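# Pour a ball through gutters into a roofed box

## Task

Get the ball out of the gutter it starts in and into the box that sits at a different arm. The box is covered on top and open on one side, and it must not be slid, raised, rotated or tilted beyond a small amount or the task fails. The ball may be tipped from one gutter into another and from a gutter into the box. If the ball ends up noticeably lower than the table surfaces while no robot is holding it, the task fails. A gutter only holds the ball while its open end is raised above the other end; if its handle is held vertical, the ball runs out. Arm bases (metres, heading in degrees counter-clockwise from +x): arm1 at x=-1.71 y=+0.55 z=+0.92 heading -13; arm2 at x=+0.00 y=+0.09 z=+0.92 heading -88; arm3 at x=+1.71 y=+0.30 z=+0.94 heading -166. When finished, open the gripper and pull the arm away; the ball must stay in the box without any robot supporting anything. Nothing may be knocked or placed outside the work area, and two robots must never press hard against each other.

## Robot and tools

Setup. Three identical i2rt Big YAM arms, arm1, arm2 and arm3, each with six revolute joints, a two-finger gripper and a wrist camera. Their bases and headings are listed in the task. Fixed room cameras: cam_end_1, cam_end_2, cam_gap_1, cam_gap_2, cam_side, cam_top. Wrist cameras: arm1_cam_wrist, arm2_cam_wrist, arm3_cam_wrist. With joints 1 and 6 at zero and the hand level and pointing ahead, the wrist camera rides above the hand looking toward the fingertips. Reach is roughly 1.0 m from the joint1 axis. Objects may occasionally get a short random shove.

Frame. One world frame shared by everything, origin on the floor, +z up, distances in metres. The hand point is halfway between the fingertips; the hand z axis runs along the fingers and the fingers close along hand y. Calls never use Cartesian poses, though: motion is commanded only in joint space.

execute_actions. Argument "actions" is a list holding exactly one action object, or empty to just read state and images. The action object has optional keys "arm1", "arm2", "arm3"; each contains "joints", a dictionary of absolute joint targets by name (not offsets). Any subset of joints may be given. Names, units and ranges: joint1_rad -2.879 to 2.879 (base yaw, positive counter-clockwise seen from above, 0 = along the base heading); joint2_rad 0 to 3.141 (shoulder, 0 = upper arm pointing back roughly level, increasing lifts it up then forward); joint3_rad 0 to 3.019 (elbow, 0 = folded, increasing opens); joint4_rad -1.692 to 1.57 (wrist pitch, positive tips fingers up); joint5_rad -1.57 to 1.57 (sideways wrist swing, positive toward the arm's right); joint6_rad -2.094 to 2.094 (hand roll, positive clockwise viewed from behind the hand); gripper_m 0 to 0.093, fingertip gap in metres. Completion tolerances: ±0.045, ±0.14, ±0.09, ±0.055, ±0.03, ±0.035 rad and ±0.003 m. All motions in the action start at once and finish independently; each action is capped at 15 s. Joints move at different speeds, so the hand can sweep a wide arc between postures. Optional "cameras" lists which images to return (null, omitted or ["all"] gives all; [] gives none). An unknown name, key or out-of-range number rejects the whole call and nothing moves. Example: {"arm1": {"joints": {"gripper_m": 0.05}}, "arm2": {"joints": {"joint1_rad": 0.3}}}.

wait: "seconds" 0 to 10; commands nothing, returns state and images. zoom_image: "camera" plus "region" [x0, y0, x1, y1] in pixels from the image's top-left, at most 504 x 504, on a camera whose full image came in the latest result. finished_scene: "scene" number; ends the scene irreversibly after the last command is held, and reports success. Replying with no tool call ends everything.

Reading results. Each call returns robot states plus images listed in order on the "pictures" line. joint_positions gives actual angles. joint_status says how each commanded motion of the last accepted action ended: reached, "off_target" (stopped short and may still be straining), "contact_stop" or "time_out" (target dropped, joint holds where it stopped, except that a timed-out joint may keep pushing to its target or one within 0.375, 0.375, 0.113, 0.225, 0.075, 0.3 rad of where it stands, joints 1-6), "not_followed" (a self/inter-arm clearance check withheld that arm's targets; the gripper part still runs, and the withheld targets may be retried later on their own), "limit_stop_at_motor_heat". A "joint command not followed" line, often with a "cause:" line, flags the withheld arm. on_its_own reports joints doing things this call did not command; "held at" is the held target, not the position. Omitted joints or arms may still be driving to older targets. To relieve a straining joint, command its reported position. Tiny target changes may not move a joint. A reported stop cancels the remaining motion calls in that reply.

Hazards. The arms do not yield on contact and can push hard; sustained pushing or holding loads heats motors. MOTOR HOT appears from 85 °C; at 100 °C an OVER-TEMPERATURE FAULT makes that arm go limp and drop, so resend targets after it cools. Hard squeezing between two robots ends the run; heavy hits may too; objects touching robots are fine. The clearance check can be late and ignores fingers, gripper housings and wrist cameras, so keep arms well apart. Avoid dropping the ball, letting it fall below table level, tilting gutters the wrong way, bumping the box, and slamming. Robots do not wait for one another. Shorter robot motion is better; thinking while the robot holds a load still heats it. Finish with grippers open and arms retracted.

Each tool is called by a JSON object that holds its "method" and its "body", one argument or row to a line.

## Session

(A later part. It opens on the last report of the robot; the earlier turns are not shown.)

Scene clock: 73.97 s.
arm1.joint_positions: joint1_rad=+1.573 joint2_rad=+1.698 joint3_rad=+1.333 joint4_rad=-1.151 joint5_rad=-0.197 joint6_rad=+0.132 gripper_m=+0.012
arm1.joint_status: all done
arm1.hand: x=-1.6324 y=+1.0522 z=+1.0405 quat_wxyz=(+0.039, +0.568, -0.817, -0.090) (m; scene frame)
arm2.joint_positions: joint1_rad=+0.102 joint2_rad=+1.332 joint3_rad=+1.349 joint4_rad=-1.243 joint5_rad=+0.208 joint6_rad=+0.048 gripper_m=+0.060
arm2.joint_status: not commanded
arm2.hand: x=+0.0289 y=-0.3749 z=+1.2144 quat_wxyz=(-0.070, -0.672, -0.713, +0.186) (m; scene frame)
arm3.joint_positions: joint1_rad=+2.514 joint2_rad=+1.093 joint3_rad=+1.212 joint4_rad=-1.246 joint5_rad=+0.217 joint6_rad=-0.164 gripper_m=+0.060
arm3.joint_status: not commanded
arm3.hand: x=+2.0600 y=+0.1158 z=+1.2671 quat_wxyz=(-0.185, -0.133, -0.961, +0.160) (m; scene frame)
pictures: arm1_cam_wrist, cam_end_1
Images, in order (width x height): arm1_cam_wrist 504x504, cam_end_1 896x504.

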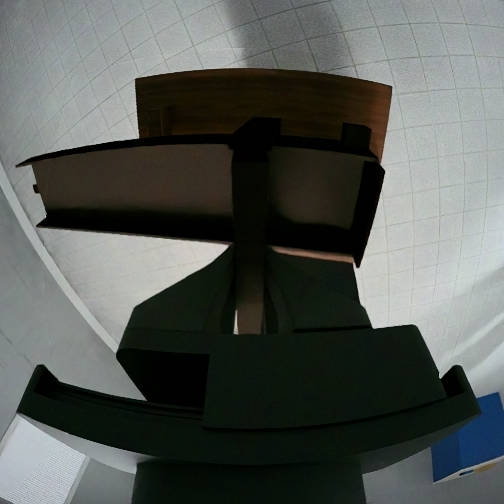

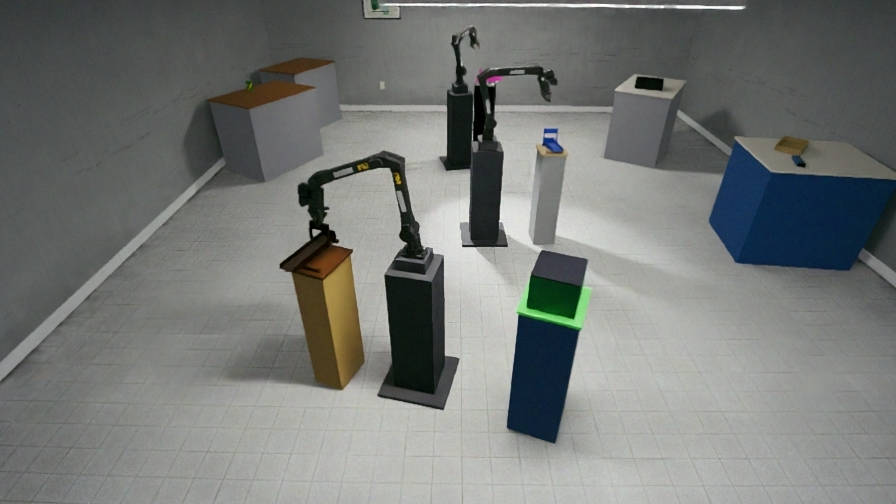

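{"method": "execute_actions", "body": {
  "actions": [
    {"arm1":{"joints":{"joint1_rad":1.545,"joint2_rad":1.75,"joint3_rad":1.28,"joint4_rad":-1.05,"joint5_rad":-0.225}}}
  ],
  "cameras": ["arm1_cam_wrist","cam_end_1"]
}}

Scene clock: 75.00 s.
arm1.joint_positions: joint1_rad=+1.554 joint2_rad=+1.754 joint3_rad=+1.282 joint4_rad=-1.063 joint5_rad=-0.218 joint6_rad=+0.132 gripper_m=+0.012
arm1.joint_status: all done
arm1.hand: x=-1.6260 y=+1.0507 z=+0.9961 quat_wxyz=(+0.052, +0.559, -0.822, -0.092) (m; scene frame)
arm2.joint_positions: joint1_rad=+0.102 joint2_rad=+1.332 joint3_rad=+1.349 joint4_rad=-1.243 joint5_rad=+0.208 joint6_rad=+0.048 gripper_m=+0.060
arm2.joint_status: not commanded
arm2.hand: x=+0.0289 y=-0.3749 z=+1.2144 quat_wxyz=(-0.070, -0.672, -0.713, +0.186) (m; scene frame)
arm3.joint_positions: joint1_rad=+2.514 joint2_rad=+1.093 joint3_rad=+1.212 joint4_rad=-1.246 joint5_rad=+0.217 joint6_rad=-0.164 gripper_m=+0.060
arm3.joint_status: not commanded
arm3.hand: x=+2.0600 y=+0.1158 z=+1.2671 quat_wxyz=(-0.185, -0.133, -0.961, +0.160) (m; scene frame)
pictures: arm1_cam_wrist, cam_end_1
Images, in order (width x height): arm1_cam_wrist 504x504, cam_end_1 896x504.

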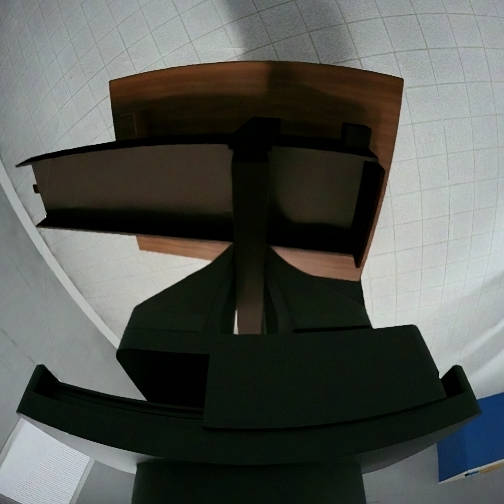

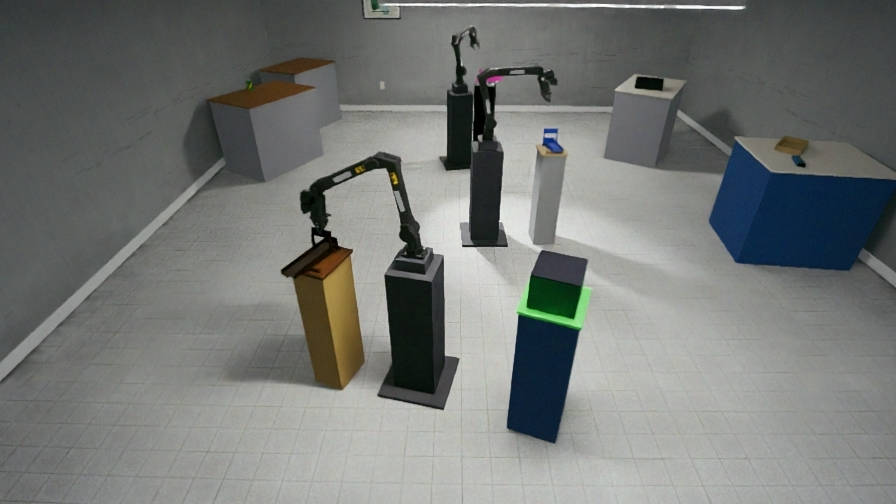

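{"method": "execute_actions", "body": {
  "actions": [
    {"arm1":{"joints":{"joint3_rad":1.262,"gripper_m":0.06}}}
  ],
  "cameras": ["arm1_cam_wrist"]
}}

{"method": "execute_actions", "body": {
  "actions": [
    {"arm1":{"joints":{"joint2_rad":1.45,"joint3_rad":1.35,"joint4_rad":-1.27}}}
  ],
  "cameras": ["arm1_cam_wrist","cam_end_1","cam_side","cam_top"]
}}

Scene clock: 75.73 s.
arm1.joint_positions: joint1_rad=+1.554 joint2_rad=+1.754 joint3_rad=+1.280 joint4_rad=-1.062 joint5_rad=-0.222 joint6_rad=+0.132 gripper_m=+0.060
arm1.joint_status: all done
arm1.hand: x=-1.6268 y=+1.0505 z=+0.9962 quat_wxyz=(+0.054, +0.559, -0.822, -0.093) (m; scene frame)
arm2.joint_positions: joint1_rad=+0.102 joint2_rad=+1.332 joint3_rad=+1.349 joint4_rad=-1.243 joint5_rad=+0.208 joint6_rad=+0.048 gripper_m=+0.060
arm2.joint_status: not commanded
arm2.hand: x=+0.0289 y=-0.3749 z=+1.2144 quat_wxyz=(-0.070, -0.672, -0.713, +0.186) (m; scene frame)
arm3.joint_positions: joint1_rad=+2.514 joint2_rad=+1.093 joint3_rad=+1.212 joint4_rad=-1.246 joint5_rad=+0.217 joint6_rad=-0.164 gripper_m=+0.060
arm3.joint_status: not commanded
arm3.hand: x=+2.0600 y=+0.1158 z=+1.2671 quat_wxyz=(-0.185, -0.133, -0.961, +0.160) (m; scene frame)
pictures: arm1_cam_wrist
Images, in order (width x height): arm1_cam_wrist 504x504.

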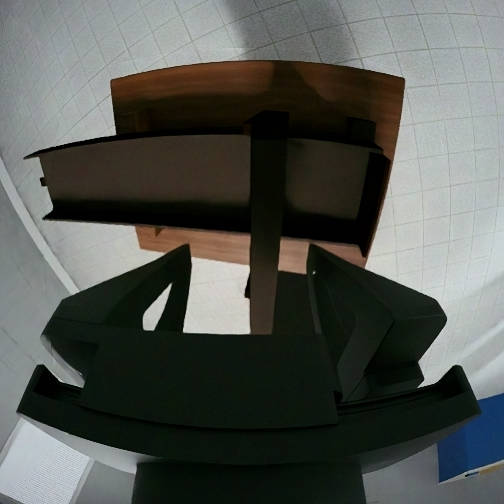

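Scene clock: 77.00 s.
arm1.joint_positions: joint1_rad=+1.554 joint2_rad=+1.438 joint3_rad=+1.319 joint4_rad=-1.258 joint5_rad=-0.223 joint6_rad=+0.132 gripper_m=+0.060
arm1.joint_status: all done
arm1.hand: x=-1.6391 y=+1.0098 z=+1.1532 quat_wxyz=(-0.005, +0.564, -0.813, -0.146) (m; scene frame)
arm2.joint_positions: joint1_rad=+0.102 joint2_rad=+1.332 joint3_rad=+1.349 joint4_rad=-1.243 joint5_rad=+0.208 joint6_rad=+0.048 gripper_m=+0.060
arm2.joint_status: not commanded
arm2.hand: x=+0.0289 y=-0.3749 z=+1.2144 quat_wxyz=(-0.070, -0.672, -0.713, +0.186) (m; scene frame)
arm3.joint_positions: joint1_rad=+2.514 joint2_rad=+1.093 joint3_rad=+1.212 joint4_rad=-1.246 joint5_rad=+0.217 joint6_rad=-0.164 gripper_m=+0.060
arm3.joint_status: not commanded
arm3.hand: x=+2.0600 y=+0.1158 z=+1.2671 quat_wxyz=(-0.185, -0.133, -0.961, +0.160) (m; scene frame)
pictures: arm1_cam_wrist, cam_end_1, cam_side, cam_top
Images, in order (width x height): arm1_cam_wrist 504x504, cam_end_1 896x504, cam_side 896x504, cam_top 896x504.

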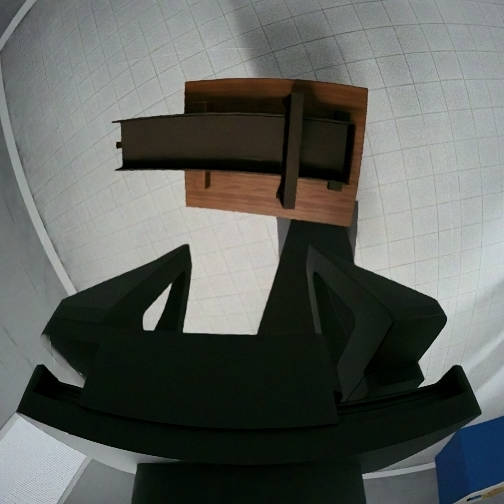

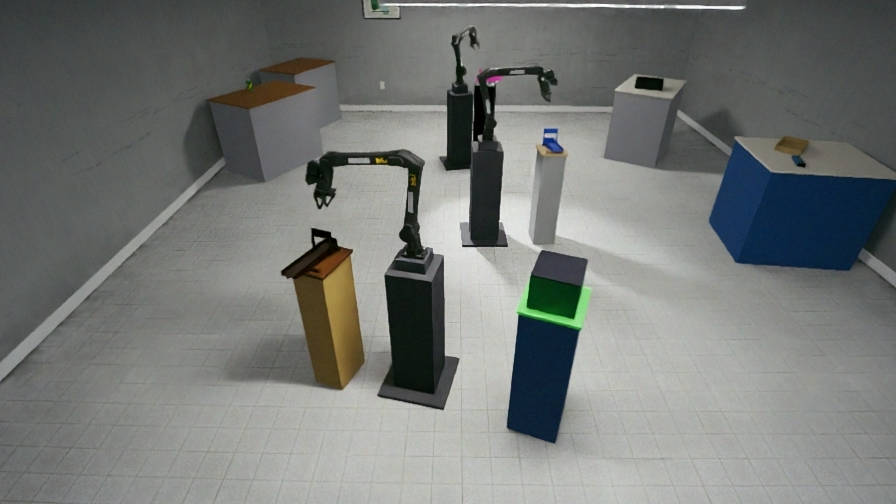

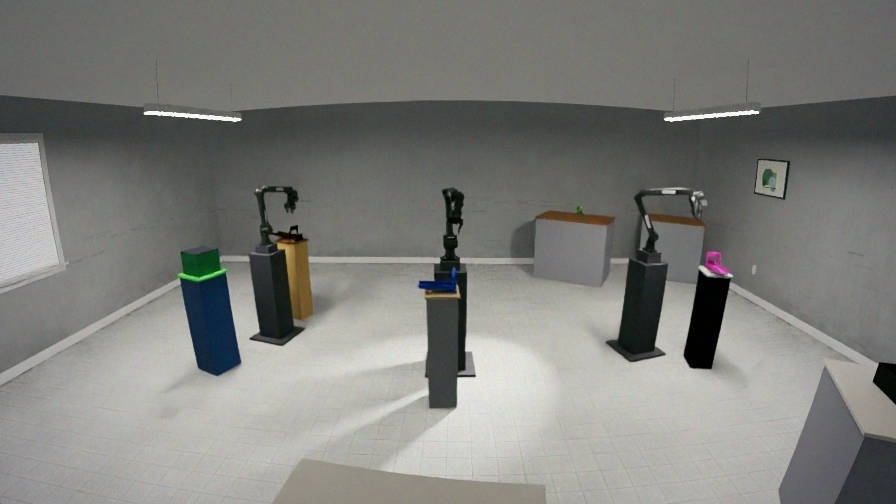

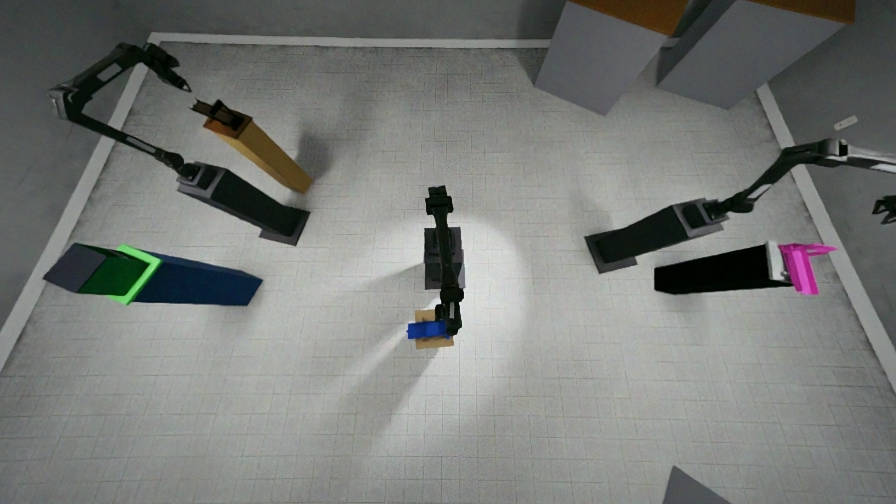

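{"method": "finished_scene", "body": {
  "scene": 1
}}

The scene is finished: the task was done.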